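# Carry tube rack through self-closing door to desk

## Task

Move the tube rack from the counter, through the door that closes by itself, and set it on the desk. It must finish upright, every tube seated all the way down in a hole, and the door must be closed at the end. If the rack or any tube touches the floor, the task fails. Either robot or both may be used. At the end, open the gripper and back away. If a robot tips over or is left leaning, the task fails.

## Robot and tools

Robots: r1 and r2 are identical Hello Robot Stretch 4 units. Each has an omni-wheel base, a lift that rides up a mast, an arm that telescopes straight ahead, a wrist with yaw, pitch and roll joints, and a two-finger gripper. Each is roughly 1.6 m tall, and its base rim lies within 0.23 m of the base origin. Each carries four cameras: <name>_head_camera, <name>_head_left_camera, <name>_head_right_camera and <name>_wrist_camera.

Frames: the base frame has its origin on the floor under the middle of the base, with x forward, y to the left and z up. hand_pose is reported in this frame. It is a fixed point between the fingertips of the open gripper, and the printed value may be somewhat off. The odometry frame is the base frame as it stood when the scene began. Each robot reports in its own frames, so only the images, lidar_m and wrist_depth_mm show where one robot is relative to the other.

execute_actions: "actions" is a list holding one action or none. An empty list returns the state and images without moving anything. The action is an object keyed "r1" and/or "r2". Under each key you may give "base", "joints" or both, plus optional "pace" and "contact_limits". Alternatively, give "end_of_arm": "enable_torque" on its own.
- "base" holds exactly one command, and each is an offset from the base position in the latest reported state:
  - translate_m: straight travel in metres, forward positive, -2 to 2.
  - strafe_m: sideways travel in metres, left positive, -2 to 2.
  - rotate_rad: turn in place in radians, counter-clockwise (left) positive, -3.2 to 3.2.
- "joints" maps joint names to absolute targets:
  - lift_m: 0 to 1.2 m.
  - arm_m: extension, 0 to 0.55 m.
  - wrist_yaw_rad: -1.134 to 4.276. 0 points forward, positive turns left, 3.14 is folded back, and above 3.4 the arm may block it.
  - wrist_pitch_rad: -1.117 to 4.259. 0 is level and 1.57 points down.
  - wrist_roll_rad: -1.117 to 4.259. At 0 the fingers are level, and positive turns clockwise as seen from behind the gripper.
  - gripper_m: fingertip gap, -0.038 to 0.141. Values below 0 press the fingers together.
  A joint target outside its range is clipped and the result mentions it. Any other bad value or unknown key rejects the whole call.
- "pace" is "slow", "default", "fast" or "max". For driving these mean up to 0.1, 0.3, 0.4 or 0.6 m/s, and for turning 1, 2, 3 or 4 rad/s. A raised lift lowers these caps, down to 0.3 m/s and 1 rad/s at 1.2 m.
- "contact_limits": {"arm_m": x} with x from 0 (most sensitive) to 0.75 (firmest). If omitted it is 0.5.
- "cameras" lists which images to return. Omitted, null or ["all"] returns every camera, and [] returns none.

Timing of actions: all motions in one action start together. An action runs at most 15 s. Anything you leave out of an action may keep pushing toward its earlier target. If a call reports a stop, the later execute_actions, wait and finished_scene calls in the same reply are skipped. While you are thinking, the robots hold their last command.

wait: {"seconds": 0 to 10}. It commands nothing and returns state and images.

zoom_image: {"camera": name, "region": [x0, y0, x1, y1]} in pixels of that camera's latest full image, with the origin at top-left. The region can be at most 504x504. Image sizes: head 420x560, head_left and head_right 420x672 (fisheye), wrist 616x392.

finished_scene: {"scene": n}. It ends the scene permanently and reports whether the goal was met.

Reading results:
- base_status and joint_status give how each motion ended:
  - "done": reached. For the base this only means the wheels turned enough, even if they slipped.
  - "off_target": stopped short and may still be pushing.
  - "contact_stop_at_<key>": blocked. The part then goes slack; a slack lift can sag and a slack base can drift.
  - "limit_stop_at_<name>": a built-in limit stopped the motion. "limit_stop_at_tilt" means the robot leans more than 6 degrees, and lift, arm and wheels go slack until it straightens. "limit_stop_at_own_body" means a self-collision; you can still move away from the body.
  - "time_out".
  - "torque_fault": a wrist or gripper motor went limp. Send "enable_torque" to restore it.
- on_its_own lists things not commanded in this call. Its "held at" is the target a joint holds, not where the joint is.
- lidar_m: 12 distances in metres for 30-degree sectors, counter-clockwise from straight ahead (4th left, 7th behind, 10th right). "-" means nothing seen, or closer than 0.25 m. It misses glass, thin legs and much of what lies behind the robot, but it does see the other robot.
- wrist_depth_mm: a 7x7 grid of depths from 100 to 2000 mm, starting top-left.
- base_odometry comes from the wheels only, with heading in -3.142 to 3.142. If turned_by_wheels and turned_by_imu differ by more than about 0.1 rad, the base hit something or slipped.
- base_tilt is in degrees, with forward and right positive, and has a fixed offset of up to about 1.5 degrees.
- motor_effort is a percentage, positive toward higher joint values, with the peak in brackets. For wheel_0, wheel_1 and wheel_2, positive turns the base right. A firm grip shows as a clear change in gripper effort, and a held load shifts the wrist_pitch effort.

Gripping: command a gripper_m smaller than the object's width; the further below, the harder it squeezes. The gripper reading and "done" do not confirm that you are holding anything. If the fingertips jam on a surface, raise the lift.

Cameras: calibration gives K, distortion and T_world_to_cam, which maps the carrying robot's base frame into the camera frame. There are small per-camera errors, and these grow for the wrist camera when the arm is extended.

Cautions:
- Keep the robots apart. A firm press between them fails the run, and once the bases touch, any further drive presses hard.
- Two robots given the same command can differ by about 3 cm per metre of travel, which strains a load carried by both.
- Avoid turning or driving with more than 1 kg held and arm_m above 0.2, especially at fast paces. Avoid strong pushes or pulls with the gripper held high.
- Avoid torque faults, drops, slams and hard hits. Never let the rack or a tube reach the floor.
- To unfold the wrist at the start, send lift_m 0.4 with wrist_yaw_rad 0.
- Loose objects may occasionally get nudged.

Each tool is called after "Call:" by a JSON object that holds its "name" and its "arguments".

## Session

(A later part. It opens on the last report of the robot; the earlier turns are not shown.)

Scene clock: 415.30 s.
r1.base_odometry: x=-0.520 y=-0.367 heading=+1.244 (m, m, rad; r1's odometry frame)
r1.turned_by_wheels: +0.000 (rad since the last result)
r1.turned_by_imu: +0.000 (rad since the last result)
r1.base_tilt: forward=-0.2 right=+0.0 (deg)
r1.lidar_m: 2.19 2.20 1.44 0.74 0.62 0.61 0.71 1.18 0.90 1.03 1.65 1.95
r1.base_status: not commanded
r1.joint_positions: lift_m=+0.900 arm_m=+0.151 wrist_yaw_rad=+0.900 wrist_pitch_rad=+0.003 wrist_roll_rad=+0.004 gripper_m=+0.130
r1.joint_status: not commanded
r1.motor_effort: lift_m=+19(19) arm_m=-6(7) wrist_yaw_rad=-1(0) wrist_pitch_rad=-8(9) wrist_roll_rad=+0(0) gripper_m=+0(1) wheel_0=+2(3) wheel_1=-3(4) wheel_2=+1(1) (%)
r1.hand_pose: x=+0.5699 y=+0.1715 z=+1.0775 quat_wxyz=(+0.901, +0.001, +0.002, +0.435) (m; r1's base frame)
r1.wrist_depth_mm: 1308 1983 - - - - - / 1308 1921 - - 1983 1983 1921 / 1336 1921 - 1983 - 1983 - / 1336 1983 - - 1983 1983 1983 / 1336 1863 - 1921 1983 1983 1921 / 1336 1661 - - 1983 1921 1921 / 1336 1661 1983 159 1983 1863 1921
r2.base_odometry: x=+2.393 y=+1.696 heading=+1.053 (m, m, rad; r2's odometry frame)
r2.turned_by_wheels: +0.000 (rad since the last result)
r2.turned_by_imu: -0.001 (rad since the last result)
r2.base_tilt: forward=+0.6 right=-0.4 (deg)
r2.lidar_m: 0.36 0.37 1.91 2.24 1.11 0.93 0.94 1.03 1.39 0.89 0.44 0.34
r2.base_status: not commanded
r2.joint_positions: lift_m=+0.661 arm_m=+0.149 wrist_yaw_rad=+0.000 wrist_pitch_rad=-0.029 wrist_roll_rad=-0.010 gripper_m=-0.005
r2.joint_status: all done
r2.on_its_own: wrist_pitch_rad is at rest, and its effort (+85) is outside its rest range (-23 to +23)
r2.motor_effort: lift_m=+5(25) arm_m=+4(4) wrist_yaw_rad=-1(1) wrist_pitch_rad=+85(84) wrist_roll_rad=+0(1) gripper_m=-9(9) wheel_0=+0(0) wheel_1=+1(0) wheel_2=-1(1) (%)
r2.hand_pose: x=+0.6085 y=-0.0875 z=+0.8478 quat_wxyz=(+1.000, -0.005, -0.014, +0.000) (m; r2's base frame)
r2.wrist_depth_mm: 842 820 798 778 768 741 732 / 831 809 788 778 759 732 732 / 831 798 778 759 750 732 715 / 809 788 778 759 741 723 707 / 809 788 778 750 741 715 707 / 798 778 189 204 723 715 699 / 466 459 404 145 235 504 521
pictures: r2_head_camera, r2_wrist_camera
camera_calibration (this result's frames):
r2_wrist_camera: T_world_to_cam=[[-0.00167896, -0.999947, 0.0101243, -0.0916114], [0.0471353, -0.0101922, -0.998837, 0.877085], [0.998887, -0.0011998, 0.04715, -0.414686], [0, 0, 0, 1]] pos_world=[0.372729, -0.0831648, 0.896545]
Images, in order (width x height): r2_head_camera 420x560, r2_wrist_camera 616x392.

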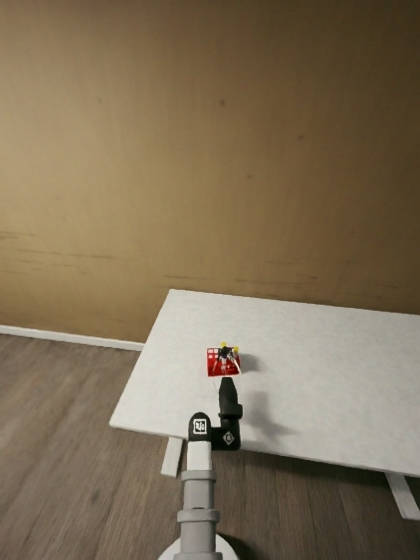

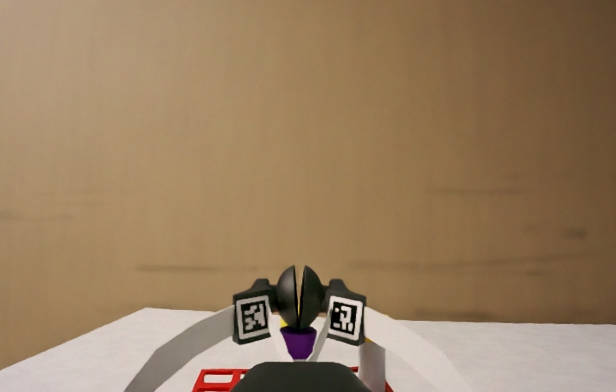

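Call:
{"name": "execute_actions", "arguments": {"actions": [{"r2":{"joints":{"lift_m":0.72}}}], "cameras": []}}

Call:
{"name": "execute_actions", "arguments": {"actions": [{"r2":{"base":{"strafe_m":-0.05}}}], "cameras": []}}

Call:
{"name": "execute_actions", "arguments": {"actions": [{"r2":{"joints":{"lift_m":0.665},"pace":"slow"}}], "cameras": ["r2_wrist_camera","r2_head_camera"]}}

Scene clock: 419.90 s.
r1.base_odometry: x=-0.520 y=-0.367 heading=+1.244 (m, m, rad; r1's odometry frame)
r1.turned_by_wheels: +0.000 (rad since the last result)
r1.turned_by_imu: +0.000 (rad since the last result)
r1.base_tilt: forward=-0.2 right=+0.0 (deg)
r1.lidar_m: 2.19 2.19 1.46 0.74 0.61 0.62 0.69 1.15 0.90 1.01 1.66 1.95
r1.base_status: not commanded
r1.joint_positions: lift_m=+0.900 arm_m=+0.151 wrist_yaw_rad=+0.900 wrist_pitch_rad=+0.003 wrist_roll_rad=+0.004 gripper_m=+0.130
r1.joint_status: not commanded
r1.motor_effort: lift_m=+19(19) arm_m=-6(7) wrist_yaw_rad=+1(0) wrist_pitch_rad=-10(9) wrist_roll_rad=+0(0) gripper_m=+0(1) wheel_0=+2(3) wheel_1=-4(4) wheel_2=+1(1) (%)
r1.hand_pose: x=+0.5699 y=+0.1715 z=+1.0775 quat_wxyz=(+0.901, +0.001, +0.002, +0.435) (m; r1's base frame)
r1.wrist_depth_mm: 1336 1921 - - - 1983 - / 1336 1983 - 1921 - - - / 1397 1921 1983 1983 1983 - 1983 / 1308 1921 - 1921 - 1983 1863 / 1308 1983 1921 1983 1983 - 1921 / 1336 1708 - - - 1921 1863 / 1336 1661 - 158 1983 - 1921
r2.base_odometry: x=+2.393 y=+1.696 heading=+1.053 (m, m, rad; r2's odometry frame)
r2.turned_by_wheels: +0.000 (rad since the last result)
r2.turned_by_imu: -0.001 (rad since the last result)
r2.base_tilt: forward=+0.7 right=-0.5 (deg)
r2.lidar_m: 0.33 0.37 1.92 2.24 1.10 0.94 0.94 1.04 1.41 0.87 0.46 0.34
r2.base_status: not commanded
r2.joint_positions: lift_m=+0.720 arm_m=+0.149 wrist_yaw_rad=+0.000 wrist_pitch_rad=+0.002 wrist_roll_rad=-0.010 gripper_m=-0.005
r2.joint_status: all done
r2.motor_effort: lift_m=+23(24) arm_m=+4(4) wrist_yaw_rad=+2(2) wrist_pitch_rad=-5(83) wrist_roll_rad=+0(0) gripper_m=-6(6) wheel_0=+0(0) wheel_1=+0(0) wheel_2=-1(1) (%)
r2.hand_pose: x=+0.6086 y=-0.0875 z=+0.8975 quat_wxyz=(+1.000, -0.005, +0.001, +0.000) (m; r2's base frame)
r2.wrist_depth_mm: 809 798 768 759 750 732 707 / 809 798 768 750 741 715 707 / 809 798 768 759 741 723 715 / 820 798 778 750 732 732 707 / 809 788 778 750 741 732 715 / 809 788 715 203 732 723 707 / 809 512 459 153 236 554 564
pictures: none
No camera images: the call's "cameras" was empty. Leave "cameras" out to get every camera's image.

Scene clock: 421.00 s.
r1.base_odometry: x=-0.520 y=-0.367 heading=+1.244 (m, m, rad; r1's odometry frame)
r1.turned_by_wheels: +0.000 (rad since the last result)
r1.turned_by_imu: +0.000 (rad since the last result)
r1.base_tilt: forward=-0.2 right=+0.0 (deg)
r1.lidar_m: 2.20 2.18 1.44 0.75 0.62 0.62 0.70 1.15 0.90 1.01 1.66 1.95
r1.base_status: not commanded
r1.joint_positions: lift_m=+0.900 arm_m=+0.151 wrist_yaw_rad=+0.900 wrist_pitch_rad=+0.003 wrist_roll_rad=+0.004 gripper_m=+0.130
r1.joint_status: not commanded
r1.motor_effort: lift_m=+19(19) arm_m=-6(6) wrist_yaw_rad=+1(2) wrist_pitch_rad=-10(8) wrist_roll_rad=-1(1) gripper_m=-1(1) wheel_0=+2(3) wheel_1=-4(4) wheel_2=+1(1) (%)
r1.hand_pose: x=+0.5699 y=+0.1715 z=+1.0775 quat_wxyz=(+0.901, +0.001, +0.002, +0.435) (m; r1's base frame)
r1.wrist_depth_mm: 1308 1983 - - - 1983 1983 / 1336 - - - 1983 1921 1983 / 1366 1921 - 1983 1983 - 1983 / 1281 - - - - 1921 1983 / 1366 1921 - 1983 - 1983 1863 / 1308 1618 - - 1921 1921 1863 / 1336 1618 1983 159 1863 1921 1921
r2.base_odometry: x=+2.437 y=+1.671 heading=+1.053 (m, m, rad; r2's odometry frame)
r2.turned_by_wheels: +0.000 (rad since the last result)
r2.turned_by_imu: +0.000 (rad since the last result)
r2.base_tilt: forward=+0.7 right=-0.5 (deg)
r2.lidar_m: 0.32 0.35 1.90 2.30 1.13 0.96 0.95 1.03 1.37 0.86 0.42 0.34
r2.base_status: done
r2.joint_positions: lift_m=+0.720 arm_m=+0.149 wrist_yaw_rad=+0.000 wrist_pitch_rad=+0.002 wrist_roll_rad=-0.010 gripper_m=-0.005
r2.joint_status: not commanded
r2.motor_effort: lift_m=+23(23) arm_m=+4(4) wrist_yaw_rad=+1(2) wrist_pitch_rad=-4(5) wrist_roll_rad=+0(0) gripper_m=-7(6) wheel_0=+0(9) wheel_1=-1(7) wheel_2=-1(2) (%)
r2.hand_pose: x=+0.6086 y=-0.0875 z=+0.8975 quat_wxyz=(+1.000, -0.005, +0.001, +0.000) (m; r2's base frame)
r2.wrist_depth_mm: 809 798 768 759 732 715 699 / 809 788 768 750 732 715 699 / 798 788 759 759 732 723 707 / 798 788 768 759 732 715 707 / 809 788 768 750 732 715 699 / 798 778 715 204 732 732 691 / 521 517 251 153 469 549 569
pictures: none
No camera images: the call's "cameras" was empty. Leave "cameras" out to get every camera's image.

Scene clock: 422.33 s.
r1.base_odometry: x=-0.520 y=-0.367 heading=+1.244 (m, m, rad; r1's odometry frame)
r1.turned_by_wheels: +0.000 (rad since the last result)
r1.turned_by_imu: +0.000 (rad since the last result)
r1.base_tilt: forward=-0.2 right=+0.0 (deg)
r1.lidar_m: 2.19 2.15 1.45 0.75 0.61 0.60 0.69 1.15 0.90 1.01 1.66 1.96
r1.base_status: not commanded
r1.joint_positions: lift_m=+0.900 arm_m=+0.151 wrist_yaw_rad=+0.900 wrist_pitch_rad=+0.003 wrist_roll_rad=+0.004 gripper_m=+0.130
r1.joint_status: not commanded
r1.motor_effort: lift_m=+19(19) arm_m=-7(7) wrist_yaw_rad=+1(2) wrist_pitch_rad=-9(10) wrist_roll_rad=+2(0) gripper_m=+0(0) wheel_0=+2(2) wheel_1=-4(4) wheel_2=+1(1) (%)
r1.hand_pose: x=+0.5699 y=+0.1715 z=+1.0775 quat_wxyz=(+0.901, +0.001, +0.002, +0.435) (m; r1's base frame)
r1.wrist_depth_mm: 1308 1983 - - 1983 1983 1983 / 1336 1863 - 1983 - 1983 - / 1366 1921 - 1983 - 1921 1921 / 1336 1921 - - 1983 1921 1983 / 1366 1921 - 1983 1921 1983 1983 / 1366 1661 - - 1921 1921 1921 / 1336 1661 - 158 1983 1921 1983
r2.base_odometry: x=+2.437 y=+1.671 heading=+1.053 (m, m, rad; r2's odometry frame)
r2.turned_by_wheels: +0.000 (rad since the last result)
r2.turned_by_imu: +0.000 (rad since the last result)
r2.base_tilt: forward=+0.6 right=-0.5 (deg)
r2.lidar_m: 0.36 0.38 1.92 2.27 1.09 0.95 0.94 1.02 1.35 0.85 0.43 0.35
r2.base_status: not commanded
r2.joint_positions: lift_m=+0.665 arm_m=+0.149 wrist_yaw_rad=+0.000 wrist_pitch_rad=+0.002 wrist_roll_rad=-0.010 gripper_m=-0.005
r2.joint_status: all done
r2.motor_effort: lift_m=+17(23) arm_m=+4(4) wrist_yaw_rad=+1(2) wrist_pitch_rad=-5(5) wrist_roll_rad=+0(0) gripper_m=-8(8) wheel_0=+0(0) wheel_1=+0(0) wheel_2=-1(1) (%)
r2.hand_pose: x=+0.6086 y=-0.0875 z=+0.8430 quat_wxyz=(+1.000, -0.005, +0.001, +0.000) (m; r2's base frame)
r2.wrist_depth_mm: 809 788 759 750 741 715 707 / 798 788 768 759 741 715 707 / 798 778 768 750 732 723 707 / 798 778 759 750 741 715 707 / 798 788 768 750 732 715 707 / 788 591 202 204 621 621 621 / 397 252 203 153 359 421 433
pictures: r2_head_camera, r2_wrist_camera
camera_calibration (this result's frames):
r2_wrist_camera: T_world_to_cam=[[-0.00135785, -0.999947, 0.01017, -0.0917934], [0.0164877, -0.010191, -0.999812, 0.891726], [0.999863, -0.00118992, 0.0165007, -0.389341], [0, 0, 0, 1]] pos_world=[0.374461, -0.0831643, 0.898916]
Images, in order (width x height): r2_head_camera 420x560, r2_wrist_camera 616x392.

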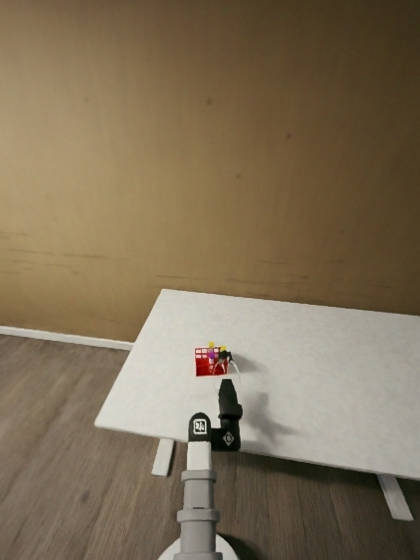

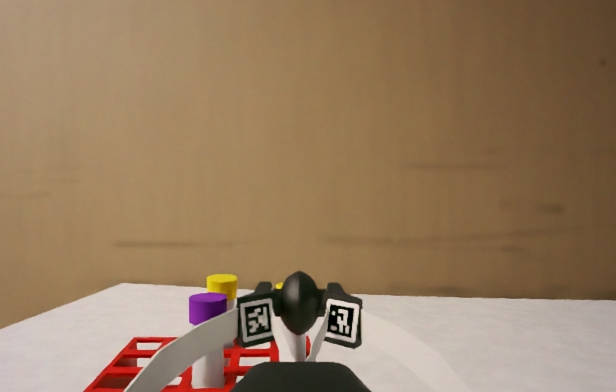

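Call:
{"name": "execute_actions", "arguments": {"actions": [{"r2":{"joints":{"lift_m":0.7}}}], "cameras": []}}

Call:
{"name": "execute_actions", "arguments": {"actions": [{"r2":{"base":{"strafe_m":0.012}}}], "cameras": []}}

Call:
{"name": "execute_actions", "arguments": {"actions": [{"r2":{"joints":{"lift_m":0.66},"pace":"slow"}}], "cameras": ["r2_wrist_camera","r2_head_camera"]}}

Scene clock: 428.50 s.
r1.base_odometry: x=-0.520 y=-0.367 heading=+1.244 (m, m, rad; r1's odometry frame)
r1.turned_by_wheels: +0.000 (rad since the last result)
r1.turned_by_imu: +0.000 (rad since the last result)
r1.base_tilt: forward=-0.2 right=+0.0 (deg)
r1.lidar_m: 2.20 2.19 1.45 0.74 0.61 0.60 0.70 1.17 0.92 1.02 1.65 1.95
r1.base_status: not commanded
r1.joint_positions: lift_m=+0.900 arm_m=+0.151 wrist_yaw_rad=+0.900 wrist_pitch_rad=+0.003 wrist_roll_rad=+0.004 gripper_m=+0.130
r1.joint_status: not commanded
r1.motor_effort: lift_m=+19(19) arm_m=-7(6) wrist_yaw_rad=-1(1) wrist_pitch_rad=-10(8) wrist_roll_rad=+1(0) gripper_m=+0(1) wheel_0=+3(3) wheel_1=-4(3) wheel_2=+1(1) (%)
r1.hand_pose: x=+0.5699 y=+0.1715 z=+1.0775 quat_wxyz=(+0.901, +0.001, +0.002, +0.435) (m; r1's base frame)
r1.wrist_depth_mm: 1336 1921 - - - - 1983 / 1336 1921 - 1983 - 1983 - / 1366 1921 - - - 1983 1983 / 1336 1921 - 1983 1983 1921 1921 / 1366 1921 - 1921 1921 1921 1983 / 1336 1661 1983 1983 1921 - 1983 / 1336 1618 1983 158 1983 1921 1983
r2.base_odometry: x=+2.437 y=+1.671 heading=+1.053 (m, m, rad; r2's odometry frame)
r2.turned_by_wheels: +0.000 (rad since the last result)
r2.turned_by_imu: -0.001 (rad since the last result)
r2.base_tilt: forward=+0.7 right=-0.5 (deg)
r2.lidar_m: 0.35 0.37 1.90 2.30 1.08 0.95 0.94 1.04 1.36 0.88 0.44 0.33
r2.base_status: not commanded
r2.joint_positions: lift_m=+0.700 arm_m=+0.149 wrist_yaw_rad=+0.000 wrist_pitch_rad=+0.002 wrist_roll_rad=-0.010 gripper_m=-0.005
r2.joint_status: all done
r2.motor_effort: lift_m=+23(27) arm_m=+4(4) wrist_yaw_rad=+1(2) wrist_pitch_rad=-5(4) wrist_roll_rad=+0(0) gripper_m=-8(8) wheel_0=+0(0) wheel_1=+0(0) wheel_2=-1(1) (%)
r2.hand_pose: x=+0.6086 y=-0.0875 z=+0.8774 quat_wxyz=(+1.000, -0.005, +0.001, +0.000) (m; r2's base frame)
r2.wrist_depth_mm: 809 788 768 750 750 723 707 / 798 778 768 750 732 715 707 / 798 778 759 750 732 715 707 / 809 778 759 750 732 715 699 / 809 788 768 750 741 715 707 / 798 707 654 204 732 715 699 / 473 469 202 153 427 500 517
pictures: none
No camera images: the call's "cameras" was empty. Leave "cameras" out to get every camera's image.

Scene clock: 429.20 s.
r1.base_odometry: x=-0.520 y=-0.367 heading=+1.244 (m, m, rad; r1's odometry frame)
r1.turned_by_wheels: +0.000 (rad since the last result)
r1.turned_by_imu: +0.000 (rad since the last result)
r1.base_tilt: forward=-0.2 right=+0.0 (deg)
r1.lidar_m: 2.18 2.19 1.45 0.73 0.61 0.61 0.69 1.16 0.92 1.03 1.65 1.96
r1.base_status: not commanded
r1.joint_positions: lift_m=+0.900 arm_m=+0.151 wrist_yaw_rad=+0.900 wrist_pitch_rad=+0.003 wrist_roll_rad=+0.004 gripper_m=+0.130
r1.joint_status: not commanded
r1.motor_effort: lift_m=+19(19) arm_m=-6(7) wrist_yaw_rad=+2(0) wrist_pitch_rad=-9(10) wrist_roll_rad=+1(1) gripper_m=+0(1) wheel_0=+3(3) wheel_1=-4(4) wheel_2=+0(1) (%)
r1.hand_pose: x=+0.5699 y=+0.1715 z=+1.0775 quat_wxyz=(+0.901, +0.001, +0.002, +0.435) (m; r1's base frame)
r1.wrist_depth_mm: 1366 1983 - - 1983 - 1921 / 1336 1983 - - - 1921 - / 1397 - - 1983 - 1983 - / 1308 1983 1983 - 1921 - 1983 / 1336 1983 1983 - 1983 1983 1921 / 1336 1708 1983 1921 1983 1983 1983 / 1336 1661 1921 159 1921 1921 1921
r2.base_odometry: x=+2.426 y=+1.677 heading=+1.053 (m, m, rad; r2's odometry frame)
r2.turned_by_wheels: +0.000 (rad since the last result)
r2.turned_by_imu: +0.000 (rad since the last result)
r2.base_tilt: forward=+0.6 right=-0.5 (deg)
r2.lidar_m: 0.33 0.36 1.89 2.29 1.09 0.94 0.94 1.02 1.34 0.88 0.42 0.32
r2.base_status: done
r2.joint_positions: lift_m=+0.700 arm_m=+0.149 wrist_yaw_rad=+0.000 wrist_pitch_rad=+0.002 wrist_roll_rad=-0.010 gripper_m=-0.005
r2.joint_status: not commanded
r2.motor_effort: lift_m=+24(23) arm_m=+4(4) wrist_yaw_rad=+2(1) wrist_pitch_rad=-5(5) wrist_roll_rad=+0(0) gripper_m=-10(7) wheel_0=+0(3) wheel_1=+1(6) wheel_2=+0(0) (%)
r2.hand_pose: x=+0.6086 y=-0.0875 z=+0.8774 quat_wxyz=(+1.000, -0.005, +0.001, +0.000) (m; r2's base frame)
r2.wrist_depth_mm: 809 788 768 750 732 732 707 / 798 788 768 750 732 723 707 / 809 798 768 750 732 715 707 / 809 788 768 750 741 723 707 / 809 778 778 750 732 715 707 / 809 715 661 204 723 723 699 / 473 466 202 153 424 500 512
pictures: none
No camera images: the call's "cameras" was empty. Leave "cameras" out to get every camera's image.

Scene clock: 430.37 s.
r1.base_odometry: x=-0.520 y=-0.367 heading=+1.244 (m, m, rad; r1's odometry frame)
r1.turned_by_wheels: +0.000 (rad since the last result)
r1.turned_by_imu: +0.000 (rad since the last result)
r1.base_tilt: forward=-0.2 right=+0.0 (deg)
r1.lidar_m: 2.20 2.18 1.43 0.71 0.63 0.61 0.71 1.15 0.90 1.04 1.66 1.96
r1.base_status: not commanded
r1.joint_positions: lift_m=+0.900 arm_m=+0.151 wrist_yaw_rad=+0.900 wrist_pitch_rad=+0.003 wrist_roll_rad=+0.004 gripper_m=+0.130
r1.joint_status: not commanded
r1.motor_effort: lift_m=+19(19) arm_m=-6(6) wrist_yaw_rad=+0(1) wrist_pitch_rad=-9(10) wrist_roll_rad=+2(2) gripper_m=+0(1) wheel_0=+3(2) wheel_1=-4(3) wheel_2=+1(1) (%)
r1.hand_pose: x=+0.5699 y=+0.1715 z=+1.0775 quat_wxyz=(+0.901, +0.001, +0.002, +0.435) (m; r1's base frame)
r1.wrist_depth_mm: 1336 1983 - - - - 1921 / 1366 - - - - - 1921 / 1397 - - - - - 1983 / 1336 1921 - 1921 1983 1983 - / 1336 1921 - - 1983 1921 1983 / 1336 1708 1921 - 1921 1921 1983 / 1281 1661 - 159 1983 1863 1983
r2.base_odometry: x=+2.426 y=+1.677 heading=+1.053 (m, m, rad; r2's odometry frame)
r2.turned_by_wheels: +0.000 (rad since the last result)
r2.turned_by_imu: +0.000 (rad since the last result)
r2.base_tilt: forward=+0.6 right=-0.5 (deg)
r2.lidar_m: 0.36 0.38 1.92 2.30 1.11 0.96 0.96 1.04 1.36 0.87 0.42 0.34
r2.base_status: not commanded
r2.joint_positions: lift_m=+0.660 arm_m=+0.149 wrist_yaw_rad=+0.000 wrist_pitch_rad=+0.002 wrist_roll_rad=-0.010 gripper_m=-0.005
r2.joint_status: all done
r2.motor_effort: lift_m=+18(25) arm_m=+4(4) wrist_yaw_rad=+0(0) wrist_pitch_rad=-4(5) wrist_roll_rad=+0(0) gripper_m=-10(8) wheel_0=+0(0) wheel_1=+1(2) wheel_2=+0(0) (%)
r2.hand_pose: x=+0.6086 y=-0.0875 z=+0.8379 quat_wxyz=(+1.000, -0.005, +0.001, +0.000) (m; r2's base frame)
r2.wrist_depth_mm: 809 788 768 750 732 715 699 / 820 788 768 750 732 715 707 / 809 788 768 750 732 715 707 / 798 798 768 750 741 715 707 / 809 788 759 750 741 723 699 / 798 574 202 203 609 603 597 / 387 303 196 153 347 410 421
pictures: r2_head_camera, r2_wrist_camera
camera_calibration (this result's frames):
r2_wrist_camera: T_world_to_cam=[[-0.00130636, -0.999947, 0.0101702, -0.0917591], [0.016407, -0.0101902, -0.999813, 0.886743], [0.999865, -0.00113925, 0.0164195, -0.389192], [0, 0, 0, 1]] pos_world=[0.374471, -0.0831615, 0.893901]
Images, in order (width x height): r2_head_camera 420x560, r2_wrist_camera 616x392.

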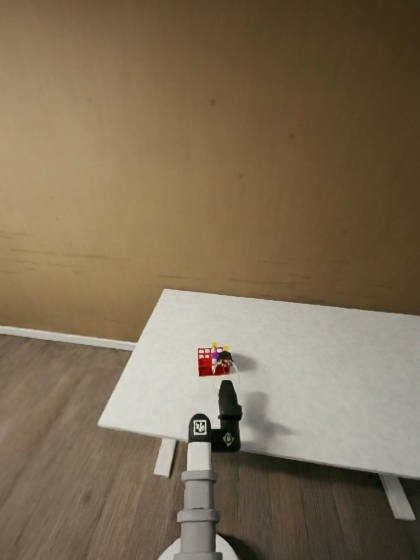

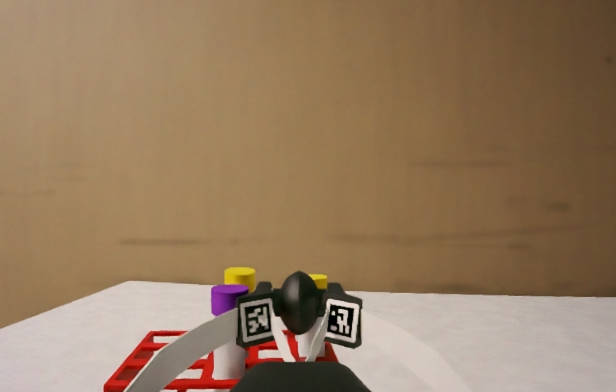

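Call:
{"name": "execute_actions", "arguments": {"actions": [{"r2":{"joints":{"lift_m":0.7}}}], "cameras": []}}

Call:
{"name": "execute_actions", "arguments": {"actions": [{"r2":{"joints":{"arm_m":0.18}}}], "cameras": []}}

Call:
{"name": "execute_actions", "arguments": {"actions": [{"r2":{"joints":{"lift_m":0.66},"pace":"slow"}}], "cameras": ["r2_wrist_camera","r2_head_camera"]}}

Scene clock: 436.67 s.
r1.base_odometry: x=-0.520 y=-0.367 heading=+1.244 (m, m, rad; r1's odometry frame)
r1.turned_by_wheels: +0.000 (rad since the last result)
r1.turned_by_imu: +0.000 (rad since the last result)
r1.base_tilt: forward=-0.2 right=+0.0 (deg)
r1.lidar_m: 2.21 2.19 1.45 0.75 0.61 0.61 0.68 1.16 0.89 1.01 1.66 1.94
r1.base_status: not commanded
r1.joint_positions: lift_m=+0.900 arm_m=+0.151 wrist_yaw_rad=+0.900 wrist_pitch_rad=+0.003 wrist_roll_rad=+0.004 gripper_m=+0.130
r1.joint_status: not commanded
r1.motor_effort: lift_m=+19(19) arm_m=-6(7) wrist_yaw_rad=+1(0) wrist_pitch_rad=-9(8) wrist_roll_rad=+1(1) gripper_m=+1(0) wheel_0=+2(2) wheel_1=-4(4) wheel_2=+1(1) (%)
r1.hand_pose: x=+0.5699 y=+0.1715 z=+1.0775 quat_wxyz=(+0.901, +0.001, +0.002, +0.435) (m; r1's base frame)
r1.wrist_depth_mm: 1308 1921 - - - 1983 - / 1336 1983 - - 1983 1983 - / 1366 1863 - - - 1983 - / 1308 1983 1983 1921 1983 1921 1983 / 1336 1983 - 1983 1983 1983 1983 / 1308 1618 1983 - 1983 - 1921 / 1308 1661 - 159 1863 1983 1863
r2.base_odometry: x=+2.426 y=+1.677 heading=+1.053 (m, m, rad; r2's odometry frame)
r2.turned_by_wheels: +0.000 (rad since the last result)
r2.turned_by_imu: -0.001 (rad since the last result)
r2.base_tilt: forward=+0.7 right=-0.4 (deg)
r2.lidar_m: 0.34 0.38 1.92 2.27 1.11 0.96 0.95 1.06 1.36 0.89 0.42 0.31
r2.base_status: not commanded
r2.joint_positions: lift_m=+0.700 arm_m=+0.149 wrist_yaw_rad=+0.000 wrist_pitch_rad=+0.002 wrist_roll_rad=-0.010 gripper_m=-0.005
r2.joint_status: all done
r2.motor_effort: lift_m=+23(32) arm_m=+4(4) wrist_yaw_rad=+1(0) wrist_pitch_rad=-5(5) wrist_roll_rad=+0(0) gripper_m=-10(8) wheel_0=+0(0) wheel_1=+1(1) wheel_2=+0(0) (%)
r2.hand_pose: x=+0.6086 y=-0.0875 z=+0.8775 quat_wxyz=(+1.000, -0.005, +0.001, +0.000) (m; r2's base frame)
r2.wrist_depth_mm: 809 788 768 759 741 715 707 / 809 788 768 741 741 723 707 / 809 788 768 750 732 715 699 / 809 778 768 750 741 723 715 / 809 778 768 750 732 723 707 / 798 707 654 204 732 707 699 / 473 469 202 153 424 504 512
pictures: none
No camera images: the call's "cameras" was empty. Leave "cameras" out to get every camera's image.

Scene clock: 437.50 s.
r1.base_odometry: x=-0.520 y=-0.367 heading=+1.244 (m, m, rad; r1's odometry frame)
r1.turned_by_wheels: +0.000 (rad since the last result)
r1.turned_by_imu: +0.000 (rad since the last result)
r1.base_tilt: forward=-0.2 right=+0.0 (deg)
r1.lidar_m: 2.20 2.20 1.43 0.73 0.60 0.61 0.69 1.16 0.90 1.02 1.64 1.95
r1.base_status: not commanded
r1.joint_positions: lift_m=+0.900 arm_m=+0.151 wrist_yaw_rad=+0.900 wrist_pitch_rad=+0.003 wrist_roll_rad=+0.004 gripper_m=+0.130
r1.joint_status: not commanded
r1.motor_effort: lift_m=+19(19) arm_m=-6(6) wrist_yaw_rad=+2(0) wrist_pitch_rad=-11(9) wrist_roll_rad=+1(0) gripper_m=+0(0) wheel_0=+2(2) wheel_1=-3(4) wheel_2=+0(1) (%)
r1.hand_pose: x=+0.5699 y=+0.1715 z=+1.0775 quat_wxyz=(+0.901, +0.001, +0.002, +0.435) (m; r1's base frame)
r1.wrist_depth_mm: 1308 1863 - - - 1983 - / 1308 1983 - - - - 1983 / 1366 1921 - - 1921 1921 1983 / 1308 1983 1983 - - 1983 1983 / 1366 1863 1983 1983 1983 1983 1921 / 1336 1661 - 1983 1863 1921 1863 / 1281 1661 1921 159 - 1921 1921
r2.base_odometry: x=+2.426 y=+1.677 heading=+1.053 (m, m, rad; r2's odometry frame)
r2.turned_by_wheels: +0.000 (rad since the last result)
r2.turned_by_imu: +0.000 (rad since the last result)
r2.base_tilt: forward=+0.7 right=-0.5 (deg)
r2.lidar_m: 0.33 0.39 1.91 2.28 1.12 0.96 0.93 1.03 1.39 0.88 0.42 0.34
r2.base_status: not commanded
r2.joint_positions: lift_m=+0.700 arm_m=+0.179 wrist_yaw_rad=+0.000 wrist_pitch_rad=+0.002 wrist_roll_rad=-0.010 gripper_m=-0.005
r2.joint_status: all done
r2.motor_effort: lift_m=+23(23) arm_m=+4(8) wrist_yaw_rad=+0(0) wrist_pitch_rad=-4(3) wrist_roll_rad=-1(0) gripper_m=-6(9) wheel_0=+0(0) wheel_1=+1(2) wheel_2=+0(0) (%)
r2.hand_pose: x=+0.6386 y=-0.0874 z=+0.8775 quat_wxyz=(+1.000, -0.005, +0.001, +0.000) (m; r2's base frame)
r2.wrist_depth_mm: 778 759 741 715 707 699 676 / 778 759 741 723 699 691 676 / 778 750 741 715 707 699 683 / 768 759 741 723 707 691 683 / 768 759 732 723 707 683 676 / 768 707 654 204 699 691 668 / 477 466 191 153 427 500 517
pictures: none
No camera images: the call's "cameras" was empty. Leave "cameras" out to get every camera's image.

Scene clock: 438.67 s.
r1.base_odometry: x=-0.520 y=-0.367 heading=+1.244 (m, m, rad; r1's odometry frame)
r1.turned_by_wheels: +0.000 (rad since the last result)
r1.turned_by_imu: +0.000 (rad since the last result)
r1.base_tilt: forward=-0.1 right=+0.0 (deg)
r1.lidar_m: 2.19 2.18 1.44 0.75 0.62 0.61 0.68 1.15 0.91 1.01 1.65 1.96
r1.base_status: not commanded
r1.joint_positions: lift_m=+0.900 arm_m=+0.151 wrist_yaw_rad=+0.900 wrist_pitch_rad=+0.003 wrist_roll_rad=+0.004 gripper_m=+0.130
r1.joint_status: not commanded
r1.motor_effort: lift_m=+19(19) arm_m=-7(7) wrist_yaw_rad=+3(0) wrist_pitch_rad=-8(10) wrist_roll_rad=+2(2) gripper_m=-1(1) wheel_0=+2(2) wheel_1=-3(4) wheel_2=+0(1) (%)
r1.hand_pose: x=+0.5699 y=+0.1715 z=+1.0775 quat_wxyz=(+0.901, +0.001, +0.002, +0.435) (m; r1's base frame)
r1.wrist_depth_mm: 1336 1863 - - 1983 1983 1863 / 1336 1921 - - 1983 - 1921 / 1336 1983 - - 1983 1983 1983 / 1308 1921 - - 1983 1983 1921 / 1366 1921 - - 1983 - 1921 / 1336 1661 - 1983 1921 1983 1983 / 1308 1661 - 159 1983 1983 1921
r2.base_odometry: x=+2.426 y=+1.677 heading=+1.053 (m, m, rad; r2's odometry frame)
r2.turned_by_wheels: +0.000 (rad since the last result)
r2.turned_by_imu: +0.000 (rad since the last result)
r2.base_tilt: forward=+0.5 right=-0.5 (deg)
r2.lidar_m: 0.34 0.38 1.92 2.28 1.11 0.96 0.95 1.06 1.36 0.86 0.41 0.32
r2.base_status: not commanded
r2.joint_positions: lift_m=+0.661 arm_m=+0.179 wrist_yaw_rad=+0.000 wrist_pitch_rad=-0.028 wrist_roll_rad=-0.010 gripper_m=-0.005
r2.joint_status: all done
r2.on_its_own: wrist_pitch_rad is at rest, and its effort (+83) is outside its rest range (-23 to +23)
r2.motor_effort: lift_m=+6(27) arm_m=+4(4) wrist_yaw_rad=+1(2) wrist_pitch_rad=+83(82) wrist_roll_rad=+0(1) gripper_m=-10(10) wheel_0=+0(0) wheel_1=+1(1) wheel_2=+0(0) (%)
r2.hand_pose: x=+0.6385 y=-0.0875 z=+0.8476 quat_wxyz=(+1.000, -0.005, -0.014, +0.000) (m; r2's base frame)
r2.wrist_depth_mm: 798 788 768 750 732 715 699 / 788 768 759 732 715 707 691 / 778 759 750 732 707 699 691 / 778 759 741 723 707 691 683 / 768 750 732 715 707 683 668 / 768 741 189 204 691 683 661 / 462 452 172 144 413 500 517
pictures: r2_head_camera, r2_wrist_camera
camera_calibration (this result's frames):
r2_wrist_camera: T_world_to_cam=[[-0.00184776, -0.999947, 0.0101255, -0.0915028], [0.0463235, -0.0102003, -0.998874, 0.875966], [0.998925, -0.00137663, 0.0463399, -0.443975], [0, 0, 0, 1]] pos_world=[0.40275, -0.0831741, 0.89648]
Images, in order (width x height): r2_head_camera 420x560, r2_wrist_camera 616x392.

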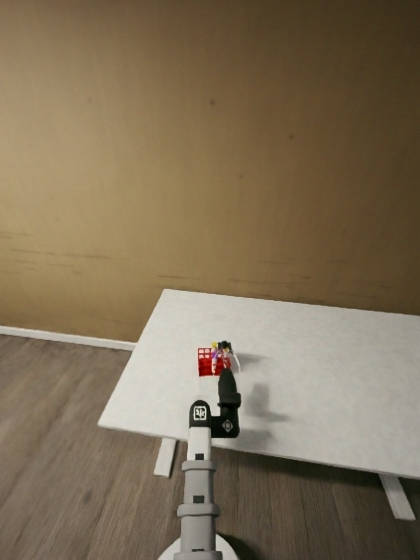

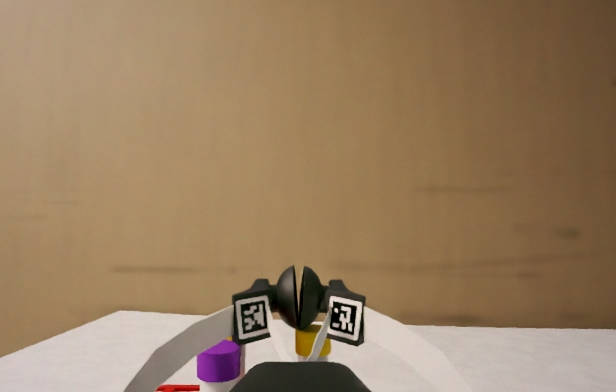

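Call:
{"name": "execute_actions", "arguments": {"actions": [{"r2":{"joints":{"lift_m":0.72}}}], "cameras": []}}

Call:
{"name": "execute_actions", "arguments": {"actions": [{"r2":{"joints":{"arm_m":0.0},"base":{"translate_m":-0.3}},"r1":{"joints":{"arm_m":0.0}}}], "cameras": ["r2_head_camera","r2_wrist_camera","r1_head_left_camera"]}}

Scene clock: 445.57 s.
r1.base_odometry: x=-0.520 y=-0.367 heading=+1.244 (m, m, rad; r1's odometry frame)
r1.turned_by_wheels: +0.000 (rad since the last result)
r1.turned_by_imu: +0.000 (rad since the last result)
r1.base_tilt: forward=-0.2 right=+0.0 (deg)
r1.lidar_m: 2.19 2.19 1.43 0.74 0.62 0.60 0.71 1.15 0.91 1.02 1.65 1.96
r1.base_status: not commanded
r1.joint_positions: lift_m=+0.900 arm_m=+0.151 wrist_yaw_rad=+0.900 wrist_pitch_rad=+0.003 wrist_roll_rad=+0.004 gripper_m=+0.130
r1.joint_status: not commanded
r1.motor_effort: lift_m=+19(19) arm_m=-6(7) wrist_yaw_rad=+1(2) wrist_pitch_rad=-8(11) wrist_roll_rad=+1(2) gripper_m=-1(1) wheel_0=+2(3) wheel_1=-4(3) wheel_2=+1(1) (%)
r1.hand_pose: x=+0.5699 y=+0.1715 z=+1.0775 quat_wxyz=(+0.901, +0.001, +0.002, +0.435) (m; r1's base frame)
r1.wrist_depth_mm: 1308 1921 - - - - - / 1336 1983 - - - 1983 1921 / 1336 1921 - - - 1983 - / 1308 1921 1983 1983 - 1983 1983 / 1366 1921 - 1921 - - 1983 / 1255 1708 - 1983 1983 1921 1983 / 1281 1576 - 159 1983 1921 1921
r2.base_odometry: x=+2.426 y=+1.677 heading=+1.053 (m, m, rad; r2's odometry frame)
r2.turned_by_wheels: +0.000 (rad since the last result)
r2.turned_by_imu: -0.001 (rad since the last result)
r2.base_tilt: forward=+0.7 right=-0.4 (deg)
r2.lidar_m: 0.33 0.39 1.91 2.26 1.08 0.96 0.96 1.06 1.37 0.85 0.43 0.32
r2.base_status: not commanded
r2.joint_positions: lift_m=+0.720 arm_m=+0.179 wrist_yaw_rad=+0.000 wrist_pitch_rad=+0.002 wrist_roll_rad=-0.010 gripper_m=-0.005
r2.joint_status: all done
r2.motor_effort: lift_m=+23(25) arm_m=+4(4) wrist_yaw_rad=+2(3) wrist_pitch_rad=-4(82) wrist_roll_rad=+0(0) gripper_m=-10(10) wheel_0=+0(0) wheel_1=+2(1) wheel_2=+0(0) (%)
r2.hand_pose: x=+0.6386 y=-0.0875 z=+0.8975 quat_wxyz=(+1.000, -0.005, +0.001, +0.000) (m; r2's base frame)
r2.wrist_depth_mm: 778 750 741 723 707 683 676 / 778 759 732 723 707 691 668 / 778 759 741 715 707 699 676 / 768 759 732 723 699 691 683 / 768 759 741 715 707 691 676 / 768 759 741 203 707 691 676 / 539 508 233 153 469 549 559
pictures: none
No camera images: the call's "cameras" was empty. Leave "cameras" out to get every camera's image.

Scene clock: 448.03 s.
r1.base_odometry: x=-0.520 y=-0.367 heading=+1.244 (m, m, rad; r1's odometry frame)
r1.turned_by_wheels: +0.000 (rad since the last result)
r1.turned_by_imu: +0.000 (rad since the last result)
r1.base_tilt: forward=-0.2 right=+0.0 (deg)
r1.lidar_m: 2.21 2.20 1.44 0.75 0.62 0.61 0.69 1.14 0.91 1.02 1.67 1.95
r1.base_status: not commanded
r1.joint_positions: lift_m=+0.900 arm_m=+0.001 wrist_yaw_rad=+0.900 wrist_pitch_rad=+0.003 wrist_roll_rad=+0.004 gripper_m=+0.130
r1.joint_status: all done
r1.motor_effort: lift_m=+19(19) arm_m=-6(7) wrist_yaw_rad=+1(1) wrist_pitch_rad=-9(8) wrist_roll_rad=+1(2) gripper_m=+0(0) wheel_0=+2(2) wheel_1=-4(4) wheel_2=+1(1) (%)
r1.hand_pose: x=+0.4198 y=+0.1716 z=+1.0775 quat_wxyz=(+0.900, +0.001, +0.002, +0.435) (m; r1's base frame)
r1.wrist_depth_mm: 1182 1708 - - - - - / 1182 1756 - - - - - / 1229 1708 - - - - - / 1182 1661 - - - - - / 1182 1708 - - - - - / 1182 1464 - - - 1983 - / 1138 1464 - 159 - 1921 1983
r2.base_odometry: x=+2.278 y=+1.417 heading=+1.053 (m, m, rad; r2's odometry frame)
r2.turned_by_wheels: +0.000 (rad since the last result)
r2.turned_by_imu: +0.000 (rad since the last result)
r2.base_tilt: forward=+0.7 right=-0.5 (deg)
r2.lidar_m: 0.63 0.72 2.40 1.50 0.74 0.66 0.65 0.73 0.99 1.32 0.80 0.64
r2.base_status: done
r2.joint_positions: lift_m=+0.720 arm_m=+0.001 wrist_yaw_rad=+0.000 wrist_pitch_rad=+0.002 wrist_roll_rad=-0.010 gripper_m=-0.005
r2.joint_status: all done
r2.motor_effort: lift_m=+23(23) arm_m=-4(1) wrist_yaw_rad=+0(2) wrist_pitch_rad=-5(5) wrist_roll_rad=-1(0) gripper_m=-7(10) wheel_0=+0(6) wheel_1=-1(4) wheel_2=-1(12) (%)
r2.hand_pose: x=+0.4603 y=-0.0874 z=+0.8974 quat_wxyz=(+1.000, -0.005, +0.001, +0.000) (m; r2's base frame)
r2.wrist_depth_mm: 1281 1255 1229 1182 1160 1138 1118 / 1281 1255 1205 1205 1160 1138 1098 / 1281 1229 1205 1182 1138 1138 1098 / 1255 1255 1205 1182 1182 1160 1118 / 1255 1255 1205 1205 1160 1138 1098 / 1255 778 691 203 820 809 809 / 517 512 462 153 469 554 564
pictures: r1_head_left_camera, r2_head_camera, r2_wrist_camera
camera_calibration (this result's frames):
r2_wrist_camera: T_world_to_cam=[[-0.00124135, -0.999948, 0.0101705, -0.0925699], [0.0160942, -0.0101892, -0.999819, 0.948763], [0.99987, -0.00107744, 0.016106, -0.241522], [0, 0, 0, 1]] pos_world=[0.226106, -0.0831582, 0.953422]
Images, in order (width x height): r1_head_left_camera 420x672, r2_head_camera 420x560, r2_wrist_camera 616x392.

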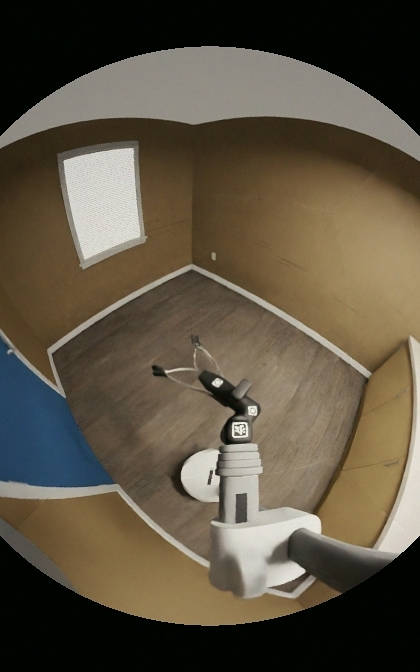

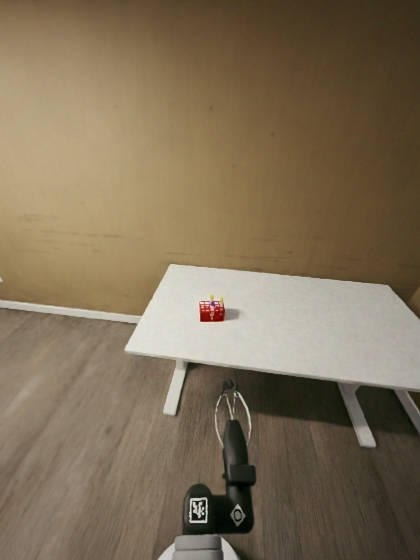

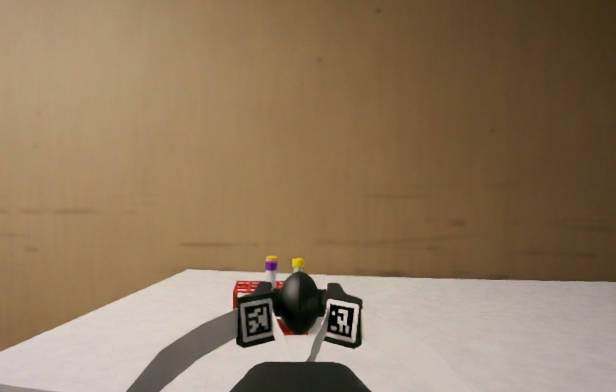

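Door looks shut (r2's rear lidar shows it closed at 0.65 m).

Call:
{"name": "finished_scene", "arguments": {"scene": 1}}

The scene is finished: the task was done.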